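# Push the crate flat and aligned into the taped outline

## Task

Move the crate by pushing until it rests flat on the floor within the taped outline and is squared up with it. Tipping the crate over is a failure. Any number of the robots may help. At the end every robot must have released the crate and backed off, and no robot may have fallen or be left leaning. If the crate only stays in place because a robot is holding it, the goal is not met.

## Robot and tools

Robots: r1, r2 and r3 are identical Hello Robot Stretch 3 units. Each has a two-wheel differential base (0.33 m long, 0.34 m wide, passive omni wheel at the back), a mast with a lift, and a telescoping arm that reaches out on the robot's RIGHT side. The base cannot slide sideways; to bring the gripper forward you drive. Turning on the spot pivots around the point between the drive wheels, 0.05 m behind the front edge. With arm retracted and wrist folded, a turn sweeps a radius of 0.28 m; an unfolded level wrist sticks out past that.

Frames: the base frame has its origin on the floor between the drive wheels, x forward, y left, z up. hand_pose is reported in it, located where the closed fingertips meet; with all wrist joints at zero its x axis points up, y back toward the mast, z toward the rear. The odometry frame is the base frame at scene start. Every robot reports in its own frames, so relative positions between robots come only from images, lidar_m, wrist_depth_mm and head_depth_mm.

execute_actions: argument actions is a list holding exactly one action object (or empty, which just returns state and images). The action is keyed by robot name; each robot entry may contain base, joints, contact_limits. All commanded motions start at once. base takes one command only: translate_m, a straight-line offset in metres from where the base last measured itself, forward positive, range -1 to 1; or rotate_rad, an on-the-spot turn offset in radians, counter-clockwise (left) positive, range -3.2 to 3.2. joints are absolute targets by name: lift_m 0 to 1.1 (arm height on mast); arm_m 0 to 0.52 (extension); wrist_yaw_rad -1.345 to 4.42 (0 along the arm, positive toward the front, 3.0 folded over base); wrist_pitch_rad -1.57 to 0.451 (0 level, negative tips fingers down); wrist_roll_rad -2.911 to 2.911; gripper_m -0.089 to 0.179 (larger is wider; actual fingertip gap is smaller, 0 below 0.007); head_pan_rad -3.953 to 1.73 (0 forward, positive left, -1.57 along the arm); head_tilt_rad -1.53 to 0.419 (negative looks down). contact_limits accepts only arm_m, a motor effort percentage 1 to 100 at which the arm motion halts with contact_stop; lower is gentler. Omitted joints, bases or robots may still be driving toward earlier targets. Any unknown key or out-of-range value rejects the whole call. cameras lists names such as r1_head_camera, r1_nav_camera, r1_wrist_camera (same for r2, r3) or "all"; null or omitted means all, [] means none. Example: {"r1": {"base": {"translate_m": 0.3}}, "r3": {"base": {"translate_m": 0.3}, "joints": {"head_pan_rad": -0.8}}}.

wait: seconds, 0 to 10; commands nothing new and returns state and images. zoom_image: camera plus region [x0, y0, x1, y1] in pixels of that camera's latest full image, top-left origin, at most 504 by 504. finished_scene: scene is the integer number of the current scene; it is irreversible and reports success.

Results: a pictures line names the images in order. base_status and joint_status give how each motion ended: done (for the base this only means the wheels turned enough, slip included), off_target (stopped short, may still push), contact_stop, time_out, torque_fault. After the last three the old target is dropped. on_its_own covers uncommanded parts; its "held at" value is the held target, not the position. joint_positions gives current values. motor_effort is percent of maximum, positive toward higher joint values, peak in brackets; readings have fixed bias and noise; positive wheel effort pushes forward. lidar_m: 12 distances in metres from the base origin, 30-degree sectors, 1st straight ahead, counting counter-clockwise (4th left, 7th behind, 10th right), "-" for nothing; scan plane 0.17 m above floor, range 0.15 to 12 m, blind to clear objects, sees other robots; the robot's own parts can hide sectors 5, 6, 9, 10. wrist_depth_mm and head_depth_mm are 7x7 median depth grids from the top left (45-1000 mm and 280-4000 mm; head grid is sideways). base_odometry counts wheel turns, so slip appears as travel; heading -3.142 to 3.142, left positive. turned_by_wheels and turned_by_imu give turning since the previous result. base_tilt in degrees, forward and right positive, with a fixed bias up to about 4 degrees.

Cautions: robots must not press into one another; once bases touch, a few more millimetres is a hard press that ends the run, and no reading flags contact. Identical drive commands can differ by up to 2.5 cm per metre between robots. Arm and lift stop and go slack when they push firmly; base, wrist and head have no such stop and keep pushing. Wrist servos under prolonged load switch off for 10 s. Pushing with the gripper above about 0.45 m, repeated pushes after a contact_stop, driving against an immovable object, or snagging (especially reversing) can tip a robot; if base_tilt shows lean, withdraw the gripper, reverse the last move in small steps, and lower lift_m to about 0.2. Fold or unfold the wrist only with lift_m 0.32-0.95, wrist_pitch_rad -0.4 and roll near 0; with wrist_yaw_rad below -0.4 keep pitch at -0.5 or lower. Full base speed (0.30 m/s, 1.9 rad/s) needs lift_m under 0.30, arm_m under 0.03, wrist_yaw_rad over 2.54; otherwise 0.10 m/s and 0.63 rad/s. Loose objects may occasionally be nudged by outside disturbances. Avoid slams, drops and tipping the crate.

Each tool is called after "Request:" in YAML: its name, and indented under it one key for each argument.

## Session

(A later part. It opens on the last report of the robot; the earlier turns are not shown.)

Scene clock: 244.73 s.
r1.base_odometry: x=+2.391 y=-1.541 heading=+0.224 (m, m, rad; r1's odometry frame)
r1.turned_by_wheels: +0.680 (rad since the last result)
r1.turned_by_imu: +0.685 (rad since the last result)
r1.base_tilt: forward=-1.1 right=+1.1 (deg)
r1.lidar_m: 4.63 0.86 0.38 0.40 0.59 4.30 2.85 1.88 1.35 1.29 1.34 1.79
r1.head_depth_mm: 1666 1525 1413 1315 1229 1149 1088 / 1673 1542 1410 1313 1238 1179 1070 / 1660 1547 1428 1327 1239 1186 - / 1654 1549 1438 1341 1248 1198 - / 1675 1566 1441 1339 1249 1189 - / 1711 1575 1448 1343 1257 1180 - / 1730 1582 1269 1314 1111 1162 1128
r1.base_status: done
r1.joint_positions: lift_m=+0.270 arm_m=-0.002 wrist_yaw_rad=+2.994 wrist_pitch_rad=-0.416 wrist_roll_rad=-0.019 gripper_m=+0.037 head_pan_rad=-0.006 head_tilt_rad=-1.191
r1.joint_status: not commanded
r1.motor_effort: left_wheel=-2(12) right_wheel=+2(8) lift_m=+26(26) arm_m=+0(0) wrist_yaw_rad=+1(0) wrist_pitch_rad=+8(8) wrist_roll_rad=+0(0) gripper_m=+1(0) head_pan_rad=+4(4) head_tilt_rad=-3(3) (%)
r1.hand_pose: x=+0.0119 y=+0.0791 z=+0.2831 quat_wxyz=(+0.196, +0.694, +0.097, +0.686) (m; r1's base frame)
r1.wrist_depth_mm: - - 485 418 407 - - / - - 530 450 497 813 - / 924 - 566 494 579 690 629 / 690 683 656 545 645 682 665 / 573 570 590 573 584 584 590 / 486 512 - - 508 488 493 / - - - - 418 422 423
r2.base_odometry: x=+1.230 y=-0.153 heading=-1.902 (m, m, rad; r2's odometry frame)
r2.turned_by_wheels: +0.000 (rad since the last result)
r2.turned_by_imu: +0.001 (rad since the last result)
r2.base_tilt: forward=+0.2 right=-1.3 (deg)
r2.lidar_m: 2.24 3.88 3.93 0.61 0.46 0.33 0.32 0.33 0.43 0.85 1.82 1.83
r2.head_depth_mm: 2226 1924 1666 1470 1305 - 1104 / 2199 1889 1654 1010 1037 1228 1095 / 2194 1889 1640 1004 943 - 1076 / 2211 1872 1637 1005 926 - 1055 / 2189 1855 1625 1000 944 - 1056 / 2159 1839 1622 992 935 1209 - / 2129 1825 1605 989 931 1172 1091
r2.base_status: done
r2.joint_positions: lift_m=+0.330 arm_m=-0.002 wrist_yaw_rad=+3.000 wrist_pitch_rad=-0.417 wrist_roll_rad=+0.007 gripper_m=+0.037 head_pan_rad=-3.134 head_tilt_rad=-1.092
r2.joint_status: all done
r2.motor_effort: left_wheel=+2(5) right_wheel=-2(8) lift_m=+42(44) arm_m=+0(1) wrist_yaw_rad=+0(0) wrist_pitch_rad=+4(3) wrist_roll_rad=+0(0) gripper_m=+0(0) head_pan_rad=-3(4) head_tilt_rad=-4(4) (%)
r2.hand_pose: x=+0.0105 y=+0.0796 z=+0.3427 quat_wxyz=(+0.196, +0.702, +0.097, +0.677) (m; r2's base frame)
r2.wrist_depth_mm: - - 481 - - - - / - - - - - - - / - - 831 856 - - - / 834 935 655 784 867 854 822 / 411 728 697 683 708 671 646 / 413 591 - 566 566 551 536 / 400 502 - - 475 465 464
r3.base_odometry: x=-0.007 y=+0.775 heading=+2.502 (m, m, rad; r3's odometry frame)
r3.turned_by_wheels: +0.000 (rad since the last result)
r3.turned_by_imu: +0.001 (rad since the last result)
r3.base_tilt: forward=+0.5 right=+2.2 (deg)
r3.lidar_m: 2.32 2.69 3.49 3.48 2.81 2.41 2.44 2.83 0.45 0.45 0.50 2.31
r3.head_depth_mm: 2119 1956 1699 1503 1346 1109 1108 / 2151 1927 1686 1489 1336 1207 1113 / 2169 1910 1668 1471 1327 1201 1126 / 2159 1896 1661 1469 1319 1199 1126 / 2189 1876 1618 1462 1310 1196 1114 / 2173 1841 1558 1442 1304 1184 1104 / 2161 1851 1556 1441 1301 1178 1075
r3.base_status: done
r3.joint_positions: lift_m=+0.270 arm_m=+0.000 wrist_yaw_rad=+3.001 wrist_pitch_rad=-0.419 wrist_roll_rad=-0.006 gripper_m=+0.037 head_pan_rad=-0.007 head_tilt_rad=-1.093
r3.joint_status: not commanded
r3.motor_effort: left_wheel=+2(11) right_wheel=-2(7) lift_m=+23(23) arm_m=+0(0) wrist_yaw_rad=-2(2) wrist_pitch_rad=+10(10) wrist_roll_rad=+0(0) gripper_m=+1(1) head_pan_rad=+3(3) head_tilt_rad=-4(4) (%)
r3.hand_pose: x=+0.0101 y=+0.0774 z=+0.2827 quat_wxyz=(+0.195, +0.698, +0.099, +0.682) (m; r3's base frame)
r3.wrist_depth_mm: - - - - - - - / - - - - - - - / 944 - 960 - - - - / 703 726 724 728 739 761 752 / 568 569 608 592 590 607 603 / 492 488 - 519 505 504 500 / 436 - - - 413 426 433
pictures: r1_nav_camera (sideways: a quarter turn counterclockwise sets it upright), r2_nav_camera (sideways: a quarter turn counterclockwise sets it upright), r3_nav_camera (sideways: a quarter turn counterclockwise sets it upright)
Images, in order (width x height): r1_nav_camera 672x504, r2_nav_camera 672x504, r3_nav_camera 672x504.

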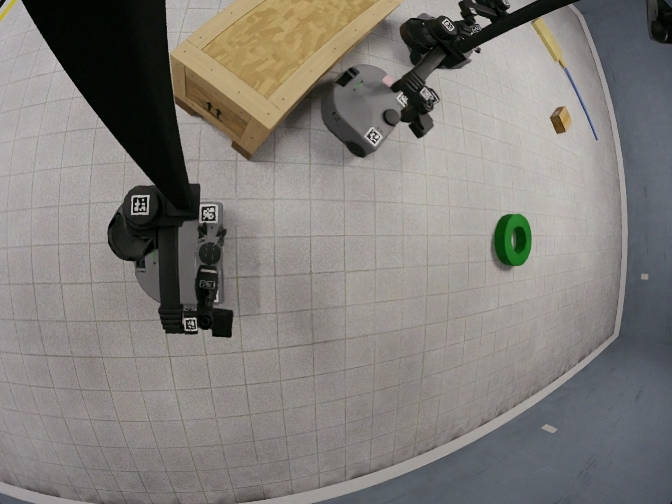

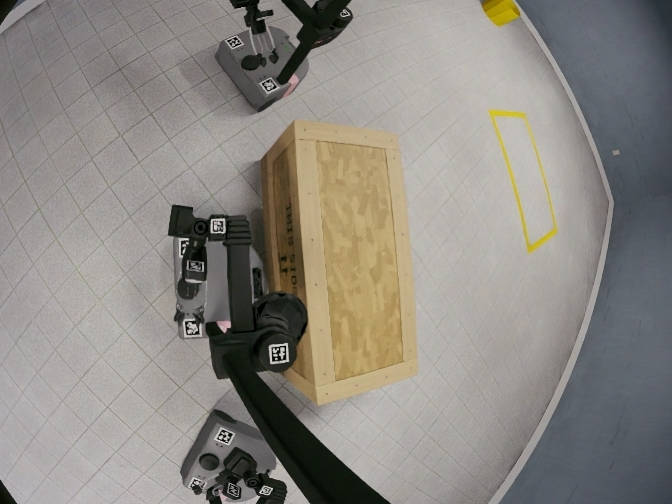

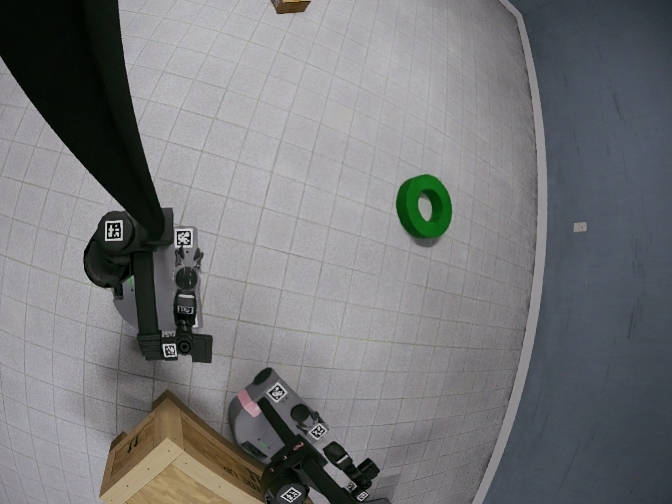

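Request:
execute_actions:
  actions:
    - {"r1":{"base":{"translate_m":0.61},"joints":{"head_pan_rad":-3.14}},"r2":{"base":{"rotate_rad":0.07}},"r3":{"base":{"translate_m":0.33},"joints":{"head_pan_rad":-3.14}}}
  cameras: []

Request:
execute_actions:
  actions:
    - {"r1":{"base":{"rotate_rad":-0.68}},"r3":{"base":{"rotate_rad":0.68}}}
  cameras: ["r1_nav_camera","r3_nav_camera","r2_nav_camera"]

Scene clock: 252.83 s.
r1.base_odometry: x=+2.986 y=-1.405 heading=+0.224 (m, m, rad; r1's odometry frame)
r1.turned_by_wheels: +0.000 (rad since the last result)
r1.turned_by_imu: +0.005 (rad since the last result)
r1.base_tilt: forward=-1.1 right=+1.1 (deg)
r1.lidar_m: 4.05 4.20 0.92 0.53 0.59 0.58 3.47 1.85 1.33 1.28 1.32 1.78
r1.head_depth_mm: 1655 1529 1415 1282 1245 1147 1086 / 1674 1541 1417 1319 - 1143 1091 / 1690 1545 1426 1330 - 1137 1093 / 1704 1552 1440 1336 - 1136 1102 / 1696 1561 1441 1338 1275 - 1102 / 1716 1581 1457 1346 1258 1180 1107 / 1732 1587 1447 1350 1261 1181 1110
r1.base_status: done
r1.joint_positions: lift_m=+0.270 arm_m=-0.002 wrist_yaw_rad=+2.994 wrist_pitch_rad=-0.416 wrist_roll_rad=-0.019 gripper_m=+0.037 head_pan_rad=-3.133 head_tilt_rad=-1.191
r1.joint_status: all done
r1.motor_effort: left_wheel=-3(9) right_wheel=+3(8) lift_m=+26(26) arm_m=+0(1) wrist_yaw_rad=+0(1) wrist_pitch_rad=+8(8) wrist_roll_rad=+0(0) gripper_m=+1(1) head_pan_rad=-4(46) head_tilt_rad=-3(3) (%)
r1.hand_pose: x=+0.0119 y=+0.0791 z=+0.2831 quat_wxyz=(+0.196, +0.694, +0.097, +0.686) (m; r1's base frame)
r1.wrist_depth_mm: 464 - 771 - - - - / 501 - 794 731 980 835 - / 528 - 551 590 871 822 937 / 534 615 588 607 698 724 721 / 543 565 606 582 573 573 577 / 483 501 - - 496 495 494 / - - - - 415 423 419
r2.base_odometry: x=+1.230 y=-0.153 heading=-1.832 (m, m, rad; r2's odometry frame)
r2.turned_by_wheels: +0.070 (rad since the last result)
r2.turned_by_imu: +0.071 (rad since the last result)
r2.base_tilt: forward=+0.2 right=-1.3 (deg)
r2.lidar_m: 2.37 3.89 0.50 3.10 0.44 0.33 0.32 0.33 0.46 0.43 0.42 1.85
r2.head_depth_mm: 2224 1910 1657 1426 1268 - 1102 / 2229 1910 1651 1010 964 1231 1093 / 2195 1883 1639 1004 944 - 1079 / 2192 1879 1635 1006 929 - 1062 / 2156 1846 1628 1005 959 - 1050 / 2136 1843 1631 993 951 1215 - / 2134 1854 1619 986 949 1174 1092
r2.base_status: done
r2.joint_positions: lift_m=+0.330 arm_m=-0.002 wrist_yaw_rad=+3.000 wrist_pitch_rad=-0.417 wrist_roll_rad=+0.007 gripper_m=+0.037 head_pan_rad=-3.134 head_tilt_rad=-1.092
r2.joint_status: not commanded
r2.motor_effort: left_wheel=-2(3) right_wheel=+3(5) lift_m=+42(42) arm_m=-1(1) wrist_yaw_rad=+0(1) wrist_pitch_rad=+3(3) wrist_roll_rad=+0(0) gripper_m=+0(0) head_pan_rad=-4(4) head_tilt_rad=-4(4) (%)
r2.hand_pose: x=+0.0105 y=+0.0796 z=+0.3427 quat_wxyz=(+0.196, +0.702, +0.097, +0.677) (m; r2's base frame)
r2.wrist_depth_mm: - - - - - 326 - / - - - - - - - / 406 - - - 714 - - / 404 957 899 805 570 800 799 / 404 695 743 669 499 665 654 / 391 557 - 556 523 560 540 / 377 496 - - 481 477 462
r3.base_odometry: x=-0.272 y=+0.972 heading=+2.502 (m, m, rad; r3's odometry frame)
r3.turned_by_wheels: +0.000 (rad since the last result)
r3.turned_by_imu: +0.001 (rad since the last result)
r3.base_tilt: forward=+0.5 right=+2.2 (deg)
r3.lidar_m: 2.00 2.33 3.40 3.42 3.17 2.73 2.76 0.63 0.49 0.46 0.87 2.00
r3.head_depth_mm: 2303 1949 1693 1494 1336 1246 1102 / 2270 1925 1683 1494 1340 1226 1090 / 2242 1915 1650 1475 1331 - 1071 / 2202 1900 1655 1469 1339 - - / 2188 1880 1644 1449 1306 - - / 2176 1865 1643 1439 1300 1209 - / 2143 1849 1612 1436 1295 1181 1090
r3.base_status: done
r3.joint_positions: lift_m=+0.270 arm_m=+0.000 wrist_yaw_rad=+3.001 wrist_pitch_rad=-0.419 wrist_roll_rad=-0.006 gripper_m=+0.037 head_pan_rad=-3.133 head_tilt_rad=-1.093
r3.joint_status: all done
r3.motor_effort: left_wheel=+2(11) right_wheel=-2(6) lift_m=+23(23) arm_m=+0(0) wrist_yaw_rad=-1(2) wrist_pitch_rad=+10(10) wrist_roll_rad=+0(0) gripper_m=+2(0) head_pan_rad=-2(29) head_tilt_rad=-4(3) (%)
r3.hand_pose: x=+0.0101 y=+0.0774 z=+0.2827 quat_wxyz=(+0.195, +0.698, +0.099, +0.682) (m; r3's base frame)
r3.wrist_depth_mm: - - - - - - - / - - - - - - - / 921 - 972 - - - - / 724 727 738 720 728 735 751 / 580 578 607 586 598 601 588 / 491 482 - 511 519 497 500 / 437 - - - 419 434 428
pictures: none
No camera images: the call's "cameras" was empty. Leave "cameras" out to get every camera's image.

Scene clock: 254.53 s.
r1.base_odometry: x=+2.986 y=-1.405 heading=-0.456 (m, m, rad; r1's odometry frame)
r1.turned_by_wheels: -0.680 (rad since the last result)
r1.turned_by_imu: -0.684 (rad since the last result)
r1.base_tilt: forward=-1.1 right=+1.1 (deg)
r1.lidar_m: 1.57 3.10 4.08 0.92 0.86 0.61 0.58 3.48 2.23 1.41 1.28 1.28
r1.head_depth_mm: 1668 1063 1053 1161 1136 1145 1087 / 1678 1066 1045 1313 - 1136 1092 / 1683 1072 1038 1318 - 1137 1096 / 1700 1518 1422 1327 - 1138 1096 / 1710 1559 1447 1342 1275 - 1105 / 1731 1572 1444 1351 1253 1178 1105 / 1749 1585 1466 1354 1258 1184 1109
r1.base_status: done
r1.joint_positions: lift_m=+0.270 arm_m=-0.002 wrist_yaw_rad=+2.994 wrist_pitch_rad=-0.416 wrist_roll_rad=-0.019 gripper_m=+0.037 head_pan_rad=-3.134 head_tilt_rad=-1.191
r1.joint_status: not commanded
r1.motor_effort: left_wheel=+2(12) right_wheel=-2(6) lift_m=+26(26) arm_m=-1(1) wrist_yaw_rad=+1(0) wrist_pitch_rad=+7(8) wrist_roll_rad=+0(0) gripper_m=+1(1) head_pan_rad=-4(4) head_tilt_rad=-3(3) (%)
r1.hand_pose: x=+0.0119 y=+0.0791 z=+0.2831 quat_wxyz=(+0.196, +0.694, +0.097, +0.686) (m; r1's base frame)
r1.wrist_depth_mm: 553 - - - - - - / - - 831 - - - - / 560 - 870 895 928 886 820 / 428 444 700 701 713 690 723 / 414 453 602 585 587 567 581 / 458 474 - - 509 482 493 / - - - - 420 419 424
r2.base_odometry: x=+1.230 y=-0.153 heading=-1.832 (m, m, rad; r2's odometry frame)
r2.turned_by_wheels: +0.000 (rad since the last result)
r2.turned_by_imu: +0.000 (rad since the last result)
r2.base_tilt: forward=+0.2 right=-1.3 (deg)
r2.lidar_m: 2.36 3.89 0.51 3.09 0.44 0.33 0.32 0.33 0.46 1.94 0.39 1.85
r2.head_depth_mm: 2242 1901 1658 1427 1268 - 1078 / 2235 1897 1659 1012 970 1223 1098 / 2195 1890 1648 1011 944 - 1079 / 2183 1860 1636 1004 929 - 1053 / 2155 1874 1629 996 955 - 1055 / 2156 1864 1625 995 955 1210 - / 2145 1830 1622 989 950 1176 1090
r2.base_status: not commanded
r2.joint_positions: lift_m=+0.330 arm_m=-0.002 wrist_yaw_rad=+3.000 wrist_pitch_rad=-0.417 wrist_roll_rad=+0.007 gripper_m=+0.037 head_pan_rad=-3.134 head_tilt_rad=-1.092
r2.joint_status: not commanded
r2.motor_effort: left_wheel=-2(2) right_wheel=+3(3) lift_m=+42(41) arm_m=+0(1) wrist_yaw_rad=-1(0) wrist_pitch_rad=+3(4) wrist_roll_rad=+0(0) gripper_m=+0(0) head_pan_rad=-4(3) head_tilt_rad=-4(4) (%)
r2.hand_pose: x=+0.0105 y=+0.0796 z=+0.3427 quat_wxyz=(+0.196, +0.702, +0.097, +0.677) (m; r2's base frame)
r2.wrist_depth_mm: - - - - - 404 310 / - - - - - 392 - / 407 - - - - - - / 400 941 946 639 561 807 831 / 403 691 733 586 469 476 640 / 392 561 - 552 499 509 528 / 378 497 - - 475 476 470
r3.base_odometry: x=-0.272 y=+0.972 heading=-3.102 (m, m, rad; r3's odometry frame)
r3.turned_by_wheels: +0.680 (rad since the last result)
r3.turned_by_imu: +0.681 (rad since the last result)
r3.base_tilt: forward=+0.4 right=+2.3 (deg)
r3.lidar_m: 2.58 3.39 3.47 2.95 2.76 2.79 0.63 0.47 0.50 0.79 2.00 2.03
r3.head_depth_mm: 2298 1944 1687 1500 1342 1245 1109 / 2271 1937 1669 1482 1323 1225 1096 / 2242 1916 1654 1471 1331 - 1079 / 2245 1888 1653 1467 1335 - - / 2213 1867 1173 1310 1309 - - / 2191 1869 1124 1189 1300 1205 - / 2167 1839 1116 1197 1115 1158 1089
r3.base_status: done
r3.joint_positions: lift_m=+0.270 arm_m=+0.000 wrist_yaw_rad=+3.001 wrist_pitch_rad=-0.419 wrist_roll_rad=-0.006 gripper_m=+0.037 head_pan_rad=-3.134 head_tilt_rad=-1.093
r3.joint_status: not commanded
r3.motor_effort: left_wheel=-3(11) right_wheel=+3(10) lift_m=+23(22) arm_m=-1(1) wrist_yaw_rad=-2(2) wrist_pitch_rad=+10(10) wrist_roll_rad=+0(0) gripper_m=+0(1) head_pan_rad=-1(3) head_tilt_rad=-4(4) (%)
r3.hand_pose: x=+0.0101 y=+0.0774 z=+0.2827 quat_wxyz=(+0.195, +0.698, +0.099, +0.682) (m; r3's base frame)
r3.wrist_depth_mm: - - - - - - - / - - - - - - - / 993 - 979 - - - - / 719 717 730 736 737 737 735 / 574 578 612 586 595 588 602 / 474 492 - 507 519 502 503 / 431 - - - 415 427 429
pictures: r1_nav_camera (sideways: a quarter turn counterclockwise sets it upright), r2_nav_camera (sideways: a quarter turn counterclockwise sets it upright), r3_nav_camera (sideways: a quarter turn counterclockwise sets it upright)
Images, in order (width x height): r1_nav_camera 672x504, r2_nav_camera 672x504, r3_nav_camera 672x504.

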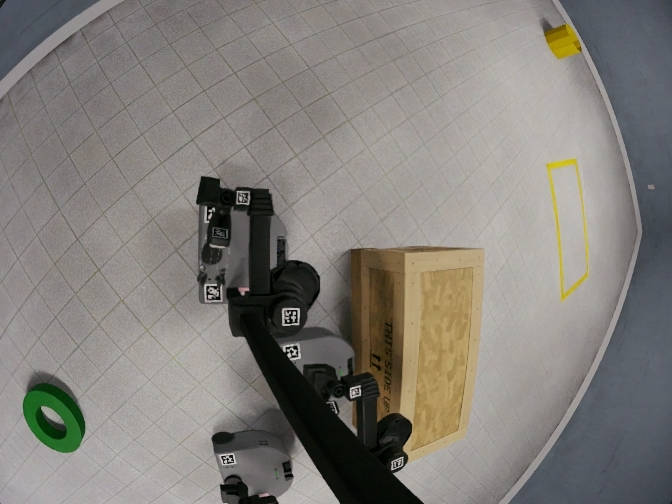

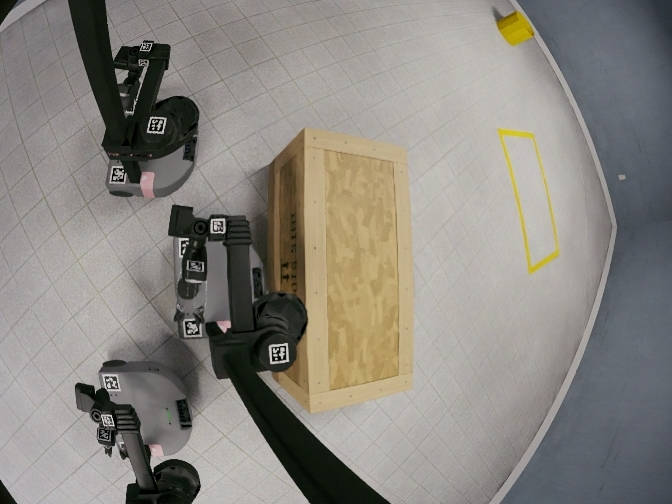

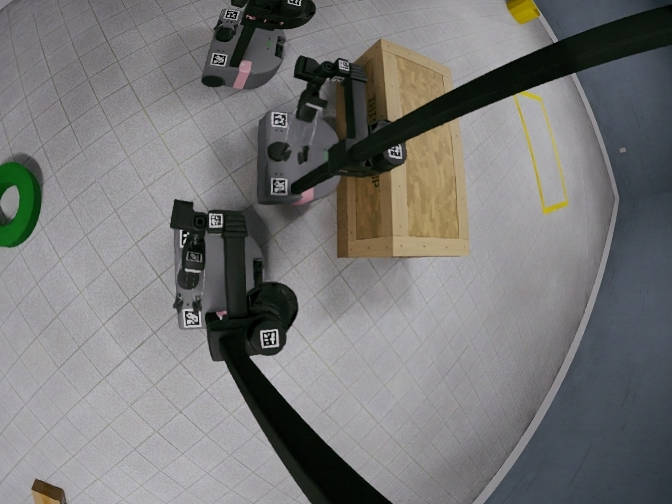

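Request:
execute_actions:
  actions:
    - {"r1":{"base":{"rotate_rad":-0.06}},"r3":{"base":{"rotate_rad":0.11}},"r2":{"base":{"rotate_rad":0.12}}}
  cameras: []

Request:
execute_actions:
  actions:
    - {"r1":{"base":{"translate_m":-0.28}},"r3":{"base":{"translate_m":-0.2}},"r2":{"base":{"translate_m":-0.04}}}
  cameras: ["r1_nav_camera","r3_nav_camera","r2_nav_camera"]

Scene clock: 259.90 s.
r1.base_odometry: x=+2.986 y=-1.405 heading=-0.516 (m, m, rad; r1's odometry frame)
r1.turned_by_wheels: -0.060 (rad since the last result)
r1.turned_by_imu: -0.060 (rad since the last result)
r1.base_tilt: forward=-1.0 right=+1.1 (deg)
r1.lidar_m: 1.50 2.72 4.06 0.92 0.93 0.62 0.58 3.46 2.44 1.46 1.28 1.28
r1.head_depth_mm: 1668 1061 1095 1149 1141 1142 1087 / 1676 1064 1072 1323 - 1140 1088 / 1693 1069 1054 1331 - 1138 1093 / 1699 1100 1225 1332 - 1143 1098 / 1708 1570 1446 1338 1273 - 1101 / 1725 1571 1449 1350 1255 1176 1106 / 1739 1588 1461 1352 1265 1181 1111
r1.base_status: done
r1.joint_positions: lift_m=+0.270 arm_m=-0.002 wrist_yaw_rad=+2.994 wrist_pitch_rad=-0.416 wrist_roll_rad=-0.019 gripper_m=+0.037 head_pan_rad=-3.134 head_tilt_rad=-1.191
r1.joint_status: not commanded
r1.motor_effort: left_wheel=+2(12) right_wheel=-1(6) lift_m=+26(26) arm_m=+0(1) wrist_yaw_rad=+0(0) wrist_pitch_rad=+8(8) wrist_roll_rad=+0(0) gripper_m=+1(0) head_pan_rad=-3(4) head_tilt_rad=-3(3) (%)
r1.hand_pose: x=+0.0119 y=+0.0791 z=+0.2831 quat_wxyz=(+0.196, +0.694, +0.097, +0.686) (m; r1's base frame)
r1.wrist_depth_mm: - - - - - - - / - - 830 - - - - / 546 - 832 902 929 869 830 / 429 473 704 697 704 707 713 / 397 460 603 566 574 581 585 / 438 473 - - 503 486 487 / - - - - 413 426 419
r2.base_odometry: x=+1.230 y=-0.153 heading=-1.713 (m, m, rad; r2's odometry frame)
r2.turned_by_wheels: +0.120 (rad since the last result)
r2.turned_by_imu: +0.119 (rad since the last result)
r2.base_tilt: forward=+0.2 right=-1.3 (deg)
r2.lidar_m: 2.65 0.51 0.51 2.97 0.40 0.32 0.32 0.35 0.53 1.88 0.39 1.90
r2.head_depth_mm: 2227 1909 1656 1015 938 - 1099 / 2210 1886 1658 1014 946 1228 1096 / 2199 1891 1644 1004 926 - 1078 / 2188 1865 1642 1002 928 - 1059 / 2175 1860 1627 1000 996 - 1053 / 2151 1869 1622 998 1041 1207 - / 2130 1832 1612 988 1089 1169 1087
r2.base_status: done
r2.joint_positions: lift_m=+0.330 arm_m=-0.002 wrist_yaw_rad=+3.000 wrist_pitch_rad=-0.417 wrist_roll_rad=+0.007 gripper_m=+0.037 head_pan_rad=-3.134 head_tilt_rad=-1.092
r2.joint_status: not commanded
r2.motor_effort: left_wheel=-2(6) right_wheel=+3(5) lift_m=+41(42) arm_m=+0(0) wrist_yaw_rad=+0(0) wrist_pitch_rad=+3(3) wrist_roll_rad=+0(0) gripper_m=+0(0) head_pan_rad=-4(3) head_tilt_rad=-4(4) (%)
r2.hand_pose: x=+0.0105 y=+0.0796 z=+0.3427 quat_wxyz=(+0.196, +0.702, +0.097, +0.677) (m; r2's base frame)
r2.wrist_depth_mm: - - - - - - 303 / 407 - - - - - 332 / 365 454 - - - - - / 364 470 897 842 575 552 838 / 360 477 742 696 460 434 622 / 362 498 - 557 445 460 524 / 351 467 - - 469 473 462
r3.base_odometry: x=-0.272 y=+0.972 heading=-2.992 (m, m, rad; r3's odometry frame)
r3.turned_by_wheels: +0.110 (rad since the last result)
r3.turned_by_imu: +0.111 (rad since the last result)
r3.base_tilt: forward=+0.5 right=+2.2 (deg)
r3.lidar_m: 2.85 3.41 3.56 2.84 2.79 2.87 0.62 0.49 0.50 0.79 1.99 2.07
r3.head_depth_mm: 2285 1939 1701 1494 1345 1252 1108 / 2251 1928 1671 1493 1333 1234 1094 / 2243 1915 1661 1480 1338 - 1079 / 2230 1896 1594 1444 1332 - - / 2187 1879 1131 1212 1306 - - / 2174 1864 1124 1239 1290 1209 - / 2175 1855 1117 924 1114 1176 1089
r3.base_status: done
r3.joint_positions: lift_m=+0.270 arm_m=+0.000 wrist_yaw_rad=+3.001 wrist_pitch_rad=-0.419 wrist_roll_rad=-0.006 gripper_m=+0.037 head_pan_rad=-3.134 head_tilt_rad=-1.093
r3.joint_status: not commanded
r3.motor_effort: left_wheel=-2(11) right_wheel=+3(10) lift_m=+23(23) arm_m=+0(0) wrist_yaw_rad=-2(2) wrist_pitch_rad=+10(10) wrist_roll_rad=+0(0) gripper_m=+1(1) head_pan_rad=-2(2) head_tilt_rad=-4(4) (%)
r3.hand_pose: x=+0.0101 y=+0.0774 z=+0.2827 quat_wxyz=(+0.195, +0.698, +0.099, +0.682) (m; r3's base frame)
r3.wrist_depth_mm: - - - - - - - / - - - - - - - / 938 - 951 - - - - / 732 720 726 732 744 747 732 / 592 589 615 583 598 604 601 / 482 487 - 515 515 498 503 / 433 - - - 416 424 428
pictures: none
No camera images: the call's "cameras" was empty. Leave "cameras" out to get every camera's image.

Scene clock: 262.57 s.
r1.base_odometry: x=+2.742 y=-1.267 heading=-0.516 (m, m, rad; r1's odometry frame)
r1.turned_by_wheels: +0.000 (rad since the last result)
r1.turned_by_imu: -0.001 (rad since the last result)
r1.base_tilt: forward=-1.1 right=+1.2 (deg)
r1.lidar_m: 1.73 3.13 4.25 0.43 0.48 0.32 0.30 3.25 2.82 1.67 1.47 1.47
r1.head_depth_mm: 1661 1534 980 939 1089 1122 1085 / 1680 1539 985 935 - 1139 1090 / 1688 1541 988 933 - 1137 1093 / 1702 1551 1001 953 - 1139 1100 / 1709 1567 1444 1337 1274 - 1098 / 1722 1574 1453 1345 1262 1178 1107 / 1725 1582 1458 1358 1267 1186 1106
r1.base_status: done
r1.joint_positions: lift_m=+0.270 arm_m=-0.002 wrist_yaw_rad=+2.994 wrist_pitch_rad=-0.416 wrist_roll_rad=-0.019 gripper_m=+0.037 head_pan_rad=-3.134 head_tilt_rad=-1.191
r1.joint_status: not commanded
r1.motor_effort: left_wheel=+3(9) right_wheel=-1(7) lift_m=+26(26) arm_m=+0(0) wrist_yaw_rad=+1(1) wrist_pitch_rad=+8(8) wrist_roll_rad=+0(0) gripper_m=+0(1) head_pan_rad=-3(3) head_tilt_rad=-2(3) (%)
r1.hand_pose: x=+0.0119 y=+0.0791 z=+0.2831 quat_wxyz=(+0.196, +0.694, +0.097, +0.686) (m; r1's base frame)
r1.wrist_depth_mm: 526 - - - - - - / 536 - 789 - - - - / 516 - 585 846 933 919 910 / 447 418 428 716 711 703 717 / 380 367 417 560 579 568 581 / 431 396 - - 506 489 494 / - - - - 412 420 421
r2.base_odometry: x=+1.235 y=-0.114 heading=-1.713 (m, m, rad; r2's odometry frame)
r2.turned_by_wheels: +0.000 (rad since the last result)
r2.turned_by_imu: +0.000 (rad since the last result)
r2.base_tilt: forward=+0.2 right=-1.3 (deg)
r2.lidar_m: 2.68 3.92 0.42 0.53 0.35 0.28 0.28 0.30 0.30 0.30 1.84 1.92
r2.head_depth_mm: 2226 1897 1660 1015 925 - 961 / 2229 1898 1651 1013 925 1153 971 / 2222 1889 1651 1006 921 - 1080 / 2199 1877 1646 999 926 - 1059 / 2183 1852 1634 1000 936 - 1057 / 2140 1850 1622 992 934 1206 - / 2145 1832 1615 994 937 1024 968
r2.base_status: done
r2.joint_positions: lift_m=+0.330 arm_m=-0.002 wrist_yaw_rad=+3.000 wrist_pitch_rad=-0.417 wrist_roll_rad=+0.007 gripper_m=+0.037 head_pan_rad=-3.134 head_tilt_rad=-1.092
r2.joint_status: not commanded
r2.motor_effort: left_wheel=-2(7) right_wheel=+3(4) lift_m=+42(41) arm_m=-1(1) wrist_yaw_rad=+0(0) wrist_pitch_rad=+3(3) wrist_roll_rad=+0(0) gripper_m=+0(0) head_pan_rad=-4(3) head_tilt_rad=-4(4) (%)
r2.hand_pose: x=+0.0105 y=+0.0796 z=+0.3427 quat_wxyz=(+0.196, +0.702, +0.097, +0.677) (m; r2's base frame)
r2.wrist_depth_mm: - - - - 360 266 - / 358 - - - 554 284 - / 316 392 - - - - - / 319 405 928 581 567 849 832 / 315 417 720 459 457 649 659 / 313 444 - 432 431 547 548 / 309 408 - - 484 470 461
r3.base_odometry: x=-0.074 y=+1.002 heading=-2.992 (m, m, rad; r3's odometry frame)
r3.turned_by_wheels: +0.000 (rad since the last result)
r3.turned_by_imu: +0.001 (rad since the last result)
r3.base_tilt: forward=+0.5 right=+2.2 (deg)
r3.lidar_m: 2.99 3.57 3.73 2.73 2.68 2.76 0.43 0.36 0.36 0.86 2.09 2.18
r3.head_depth_mm: 2299 1948 1689 1500 1347 1249 1103 / 2263 1928 1691 1495 1340 1225 1091 / 2235 1909 1659 1482 1322 - 1079 / 2219 1879 1618 1425 1322 - - / 2205 1886 1130 1001 1226 - - / 2178 1864 1125 1004 1247 1204 - / 2142 1840 1119 998 1101 1040 1090
r3.base_status: done
r3.joint_positions: lift_m=+0.270 arm_m=+0.000 wrist_yaw_rad=+3.001 wrist_pitch_rad=-0.419 wrist_roll_rad=-0.006 gripper_m=+0.037 head_pan_rad=-3.134 head_tilt_rad=-1.093
r3.joint_status: not commanded
r3.motor_effort: left_wheel=-3(11) right_wheel=+3(7) lift_m=+23(23) arm_m=-1(0) wrist_yaw_rad=-2(2) wrist_pitch_rad=+10(10) wrist_roll_rad=+0(0) gripper_m=+0(0) head_pan_rad=-1(1) head_tilt_rad=-4(3) (%)
r3.hand_pose: x=+0.0101 y=+0.0774 z=+0.2827 quat_wxyz=(+0.195, +0.698, +0.099, +0.682) (m; r3's base frame)
r3.wrist_depth_mm: - - - - - - - / - - - - - - - / 957 - 970 - - - - / 715 718 726 723 723 755 749 / 576 575 599 602 598 608 595 / 482 492 - 513 512 496 502 / 436 - - - 416 424 430
pictures: r1_nav_camera (sideways: a quarter turn counterclockwise sets it upright), r2_nav_camera (sideways: a quarter turn counterclockwise sets it upright), r3_nav_camera (sideways: a quarter turn counterclockwise sets it upright)
Images, in order (width x height): r1_nav_camera 672x504, r2_nav_camera 672x504, r3_nav_camera 672x504.

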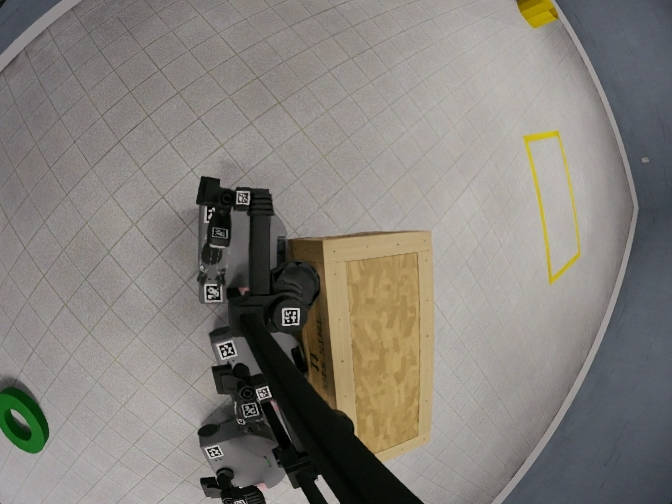

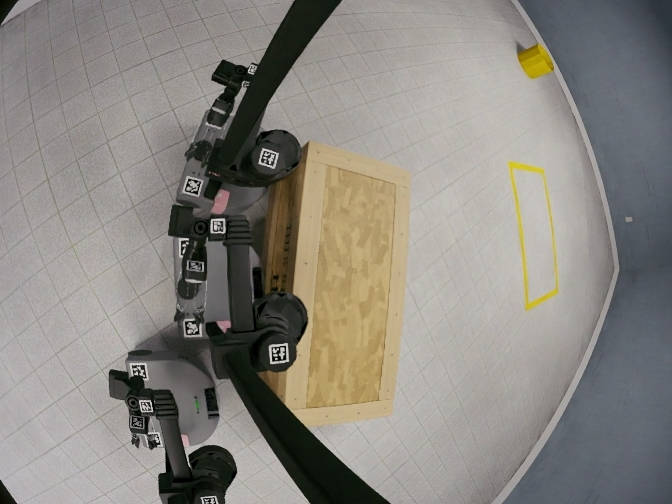

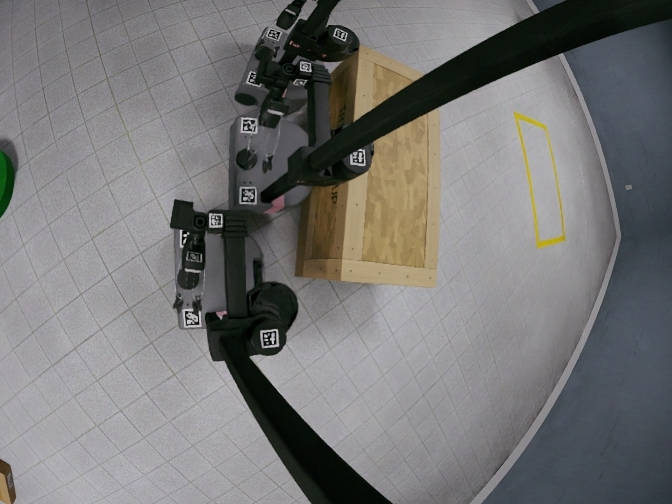

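Request:
execute_actions:
  actions:
    - {"r1":{"base":{"rotate_rad":0.12},"joints":{"lift_m":0.33}},"r3":{"base":{"translate_m":-0.14},"joints":{"lift_m":0.33}}}
  cameras: []

Request:
execute_actions:
  actions:
    - {"r3":{"base":{"translate_m":-0.16}},"r2":{"base":{"translate_m":-0.15}}}
  cameras: ["r1_nav_camera","r3_nav_camera","r2_nav_camera"]

Scene clock: 267.17 s.
r1.base_odometry: x=+2.742 y=-1.267 heading=-0.396 (m, m, rad; r1's odometry frame)
r1.turned_by_wheels: +0.120 (rad since the last result)
r1.turned_by_imu: +0.121 (rad since the last result)
r1.base_tilt: forward=-1.0 right=+1.1 (deg)
r1.lidar_m: 1.88 4.08 4.30 0.43 0.42 0.31 0.30 3.26 2.37 1.58 1.47 1.49
r1.head_depth_mm: 1665 1533 978 922 1132 1058 1083 / 1687 1543 981 929 - 1138 1087 / 1688 1539 989 925 - 1138 1093 / 1698 1554 1428 1320 - 1144 1098 / 1716 1565 1444 1346 1277 1146 1100 / 1721 1570 1453 1358 1259 1178 1105 / 1733 1581 1461 1353 1266 1183 1114
r1.base_status: done
r1.joint_positions: lift_m=+0.330 arm_m=-0.002 wrist_yaw_rad=+2.994 wrist_pitch_rad=-0.416 wrist_roll_rad=-0.019 gripper_m=+0.037 head_pan_rad=-3.134 head_tilt_rad=-1.191
r1.joint_status: all done
r1.motor_effort: left_wheel=-2(10) right_wheel=+3(7) lift_m=+31(32) arm_m=-1(0) wrist_yaw_rad=+1(0) wrist_pitch_rad=+8(8) wrist_roll_rad=+0(0) gripper_m=+1(1) head_pan_rad=-3(4) head_tilt_rad=-3(3) (%)
r1.hand_pose: x=+0.0119 y=+0.0791 z=+0.3429 quat_wxyz=(+0.196, +0.694, +0.097, +0.686) (m; r1's base frame)
r1.wrist_depth_mm: 441 - 476 - - - - / 440 - 895 - - - - / 448 - 657 - - - - / 435 553 534 802 808 820 823 / 426 449 450 472 654 654 673 / 420 484 - 521 579 559 563 / 411 493 - 500 484 488 485
r2.base_odometry: x=+1.235 y=-0.114 heading=-1.713 (m, m, rad; r2's odometry frame)
r2.turned_by_wheels: +0.000 (rad since the last result)
r2.turned_by_imu: +0.001 (rad since the last result)
r2.base_tilt: forward=+0.2 right=-1.3 (deg)
r2.lidar_m: 2.68 3.93 0.40 0.37 0.35 0.28 0.28 0.30 0.31 0.31 1.84 1.92
r2.head_depth_mm: 2248 1894 1655 1017 926 - 640 / 2218 1906 1650 1009 921 1110 966 / 2193 1879 1637 1006 917 - 1072 / 2184 1872 1625 1003 926 - 1060 / 2193 1865 1630 997 940 - 1053 / 2138 1857 1620 994 933 1208 - / 2134 1840 1600 989 937 1041 984
r2.base_status: not commanded
r2.joint_positions: lift_m=+0.330 arm_m=-0.002 wrist_yaw_rad=+3.000 wrist_pitch_rad=-0.417 wrist_roll_rad=+0.007 gripper_m=+0.037 head_pan_rad=-3.134 head_tilt_rad=-1.092
r2.joint_status: not commanded
r2.motor_effort: left_wheel=-2(2) right_wheel=+3(3) lift_m=+41(42) arm_m=-1(1) wrist_yaw_rad=+0(1) wrist_pitch_rad=+3(4) wrist_roll_rad=+0(0) gripper_m=+0(0) head_pan_rad=-3(4) head_tilt_rad=-4(4) (%)
r2.hand_pose: x=+0.0105 y=+0.0796 z=+0.3427 quat_wxyz=(+0.196, +0.702, +0.097, +0.677) (m; r2's base frame)
r2.wrist_depth_mm: - - - 262 - - - / 360 - - 549 - - - / 319 399 - - - - - / 320 410 577 586 855 822 811 / 316 415 481 455 704 664 659 / 314 441 - 418 582 558 551 / 313 409 - - 475 469 464
r3.base_odometry: x=+0.065 y=+1.023 heading=-2.992 (m, m, rad; r3's odometry frame)
r3.turned_by_wheels: +0.000 (rad since the last result)
r3.turned_by_imu: +0.001 (rad since the last result)
r3.base_tilt: forward=+0.5 right=+2.3 (deg)
r3.lidar_m: 3.08 3.70 3.64 2.66 2.61 2.69 0.29 0.31 0.28 0.37 2.17 2.26
r3.head_depth_mm: 2304 1950 1689 1494 1343 1249 1110 / 2282 1925 1678 1494 1336 1228 1095 / 2233 1919 1668 1484 1337 - 1073 / 2225 1881 1647 1407 1319 - - / 2197 1885 1644 1010 928 - - / 2188 1854 1629 1002 924 1200 - / 2166 1845 1618 995 928 1039 963
r3.base_status: done
r3.joint_positions: lift_m=+0.330 arm_m=+0.000 wrist_yaw_rad=+3.001 wrist_pitch_rad=-0.419 wrist_roll_rad=-0.006 gripper_m=+0.037 head_pan_rad=-3.134 head_tilt_rad=-1.093
r3.joint_status: all done
r3.motor_effort: left_wheel=-2(12) right_wheel=+3(8) lift_m=+30(30) arm_m=+0(1) wrist_yaw_rad=-2(2) wrist_pitch_rad=+10(10) wrist_roll_rad=+0(0) gripper_m=+1(1) head_pan_rad=-2(3) head_tilt_rad=-3(4) (%)
r3.hand_pose: x=+0.0101 y=+0.0774 z=+0.3424 quat_wxyz=(+0.195, +0.698, +0.099, +0.682) (m; r3's base frame)
r3.wrist_depth_mm: - - - - - - - / - - - - - - - / - - - - - - - / 818 825 862 865 821 848 844 / 661 662 689 682 680 678 698 / 558 556 - 561 580 560 581 / 475 502 - 531 485 487 481
pictures: none
No camera images: the call's "cameras" was empty. Leave "cameras" out to get every camera's image.

Scene clock: 270.90 s.
r1.base_odometry: x=+2.742 y=-1.267 heading=-0.396 (m, m, rad; r1's odometry frame)
r1.turned_by_wheels: +0.000 (rad since the last result)
r1.turned_by_imu: +0.000 (rad since the last result)
r1.base_tilt: forward=-1.0 right=+1.2 (deg)
r1.lidar_m: 1.89 4.07 4.30 0.44 0.50 0.33 0.31 3.26 2.37 1.58 1.47 1.49
r1.head_depth_mm: 1668 1527 976 938 1095 1137 1082 / 1677 1539 986 937 - 1136 1086 / 1682 1555 989 929 - 1139 1093 / 1694 1560 1388 1316 - 1143 1094 / 1704 1557 1443 1343 1275 1145 1103 / 1718 1571 1450 1350 1253 1182 1108 / 1731 1584 1456 1354 1264 1179 1114
r1.base_status: not commanded
r1.joint_positions: lift_m=+0.330 arm_m=-0.002 wrist_yaw_rad=+2.994 wrist_pitch_rad=-0.416 wrist_roll_rad=-0.019 gripper_m=+0.037 head_pan_rad=-3.134 head_tilt_rad=-1.191
r1.joint_status: not commanded
r1.motor_effort: left_wheel=-2(2) right_wheel=+3(3) lift_m=+31(31) arm_m=+0(0) wrist_yaw_rad=+1(1) wrist_pitch_rad=+8(8) wrist_roll_rad=+0(0) gripper_m=+1(0) head_pan_rad=-4(3) head_tilt_rad=-3(3) (%)
r1.hand_pose: x=+0.0119 y=+0.0791 z=+0.3429 quat_wxyz=(+0.196, +0.694, +0.097, +0.686) (m; r1's base frame)
r1.wrist_depth_mm: 571 - 855 - - - - / 583 - - - - - - / 569 - 764 - - - - / 525 528 530 818 807 806 809 / 444 431 449 661 668 663 644 / 456 439 - 552 582 573 561 / 459 488 - 497 476 476 488
r2.base_odometry: x=+1.257 y=+0.034 heading=-1.714 (m, m, rad; r2's odometry frame)
r2.turned_by_wheels: -0.001 (rad since the last result)
r2.turned_by_imu: -0.047 (rad since the last result)
r2.base_tilt: forward=+0.2 right=-1.3 (deg)
r2.lidar_m: 2.60 3.98 4.13 0.37 0.41 0.29 0.28 0.28 0.38 0.31 1.88 1.94
r2.head_depth_mm: 2246 1914 1655 1050 955 - 960 / 2232 1886 1658 1011 948 1072 1056 / 2207 1882 1652 1007 930 - 1073 / 2173 1884 1636 1003 925 - 1057 / 2168 1861 1641 1001 924 - 1054 / 2161 1864 1622 994 920 1193 - / 2147 1842 1616 986 906 1102 956
r2.base_status: translate_m off_target (by the wheels' count: -0.1497 of -0.1500)
r2.joint_positions: lift_m=+0.330 arm_m=-0.002 wrist_yaw_rad=+3.000 wrist_pitch_rad=-0.417 wrist_roll_rad=+0.007 gripper_m=+0.037 head_pan_rad=-3.134 head_tilt_rad=-1.092
r2.joint_status: not commanded
r2.on_its_own: left_wheel is at rest, and its effort (-46) is outside its rest range (-18 to +18); right_wheel is at rest, and its effort (-24) is outside its rest range (-18 to +18)
r2.motor_effort: left_wheel=-46(69) right_wheel=-24(59) lift_m=+41(42) arm_m=-1(0) wrist_yaw_rad=+0(1) wrist_pitch_rad=+3(3) wrist_roll_rad=+0(0) gripper_m=+1(0) head_pan_rad=-4(4) head_tilt_rad=-5(4) (%)
r2.hand_pose: x=+0.0105 y=+0.0796 z=+0.3427 quat_wxyz=(+0.196, +0.702, +0.097, +0.677) (m; r2's base frame)
r2.wrist_depth_mm: - - 232 - - - - / - - 327 - - - - / 402 - - - - - - / 390 895 598 842 878 805 810 / 375 472 477 655 700 670 642 / 363 416 - 430 582 557 537 / 349 446 - - 481 475 464
r3.base_odometry: x=+0.222 y=+1.046 heading=-2.992 (m, m, rad; r3's odometry frame)
r3.turned_by_wheels: +0.000 (rad since the last result)
r3.turned_by_imu: -0.062 (rad since the last result)
r3.base_tilt: forward=+0.5 right=+2.2 (deg)
r3.lidar_m: 3.01 3.81 3.76 2.63 2.52 2.57 0.28 0.28 0.37 0.25 2.24 2.29
r3.head_depth_mm: 2278 1959 1703 1500 1347 1252 1103 / 2259 1946 1677 1479 1335 1232 1088 / 2270 1909 1669 1475 1344 - 1077 / 2201 1891 1653 1461 1335 - - / 2207 1888 1646 1009 917 - - / 2180 1848 1621 998 906 1114 - / 2151 1847 1615 993 893 1025 932
r3.base_status: translate_m off_target (by the wheels' count: -0.1596 of -0.1600)
r3.joint_positions: lift_m=+0.330 arm_m=+0.000 wrist_yaw_rad=+3.001 wrist_pitch_rad=-0.419 wrist_roll_rad=-0.006 gripper_m=+0.037 head_pan_rad=-3.134 head_tilt_rad=-1.093
r3.joint_status: not commanded
r3.on_its_own: left_wheel is at rest, and its effort (-67) is outside its rest range (-18 to +18); right_wheel is at rest, and its effort (-48) is outside its rest range (-18 to +18)
r3.motor_effort: left_wheel=-67(99) right_wheel=-48(73) lift_m=+29(30) arm_m=+0(0) wrist_yaw_rad=-2(2) wrist_pitch_rad=+10(10) wrist_roll_rad=+0(0) gripper_m=+0(1) head_pan_rad=-2(2) head_tilt_rad=-3(4) (%)
r3.hand_pose: x=+0.0101 y=+0.0774 z=+0.3424 quat_wxyz=(+0.195, +0.698, +0.099, +0.682) (m; r3's base frame)
r3.wrist_depth_mm: - - - - - - - / - - - - - - - / - - - - - - - / 843 841 821 844 832 847 878 / 672 672 706 671 675 689 699 / 558 568 - 564 582 563 570 / 476 501 - 510 469 491 488
pictures: r1_nav_camera (sideways: a quarter turn counterclockwise sets it upright), r2_nav_camera (sideways: a quarter turn counterclockwise sets it upright), r3_nav_camera (sideways: a quarter turn counterclockwise sets it upright)
Images, in order (width x height): r1_nav_camera 672x504, r2_nav_camera 672x504, r3_nav_camera 672x504.

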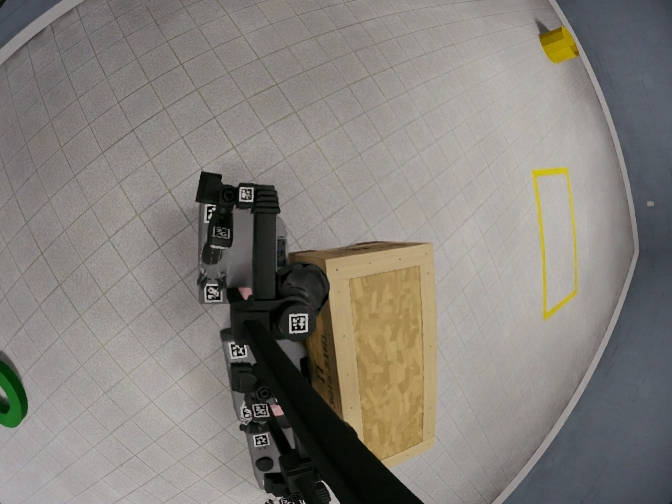

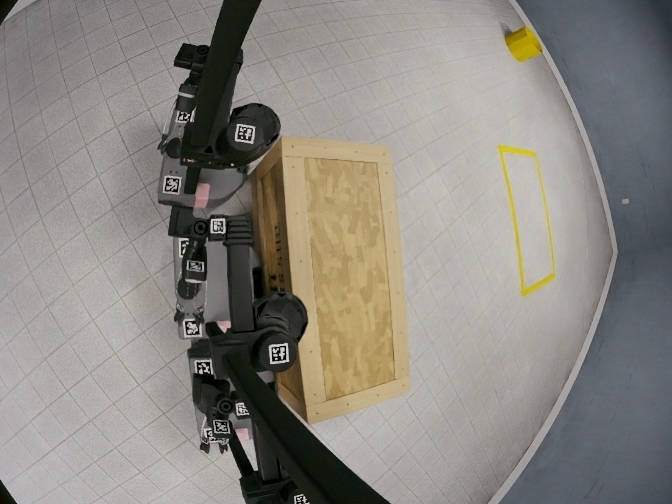

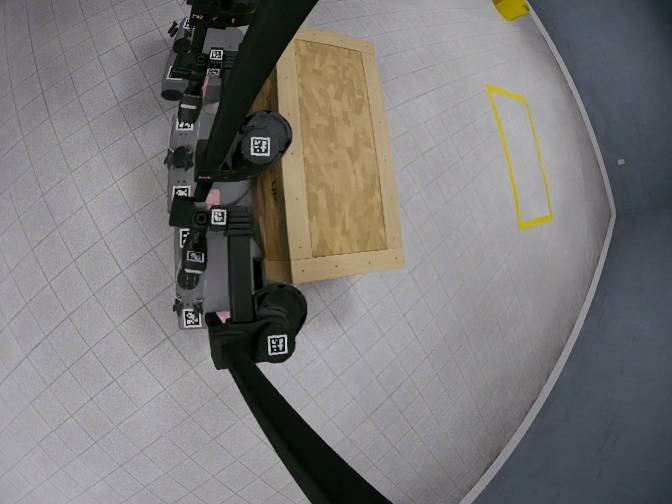

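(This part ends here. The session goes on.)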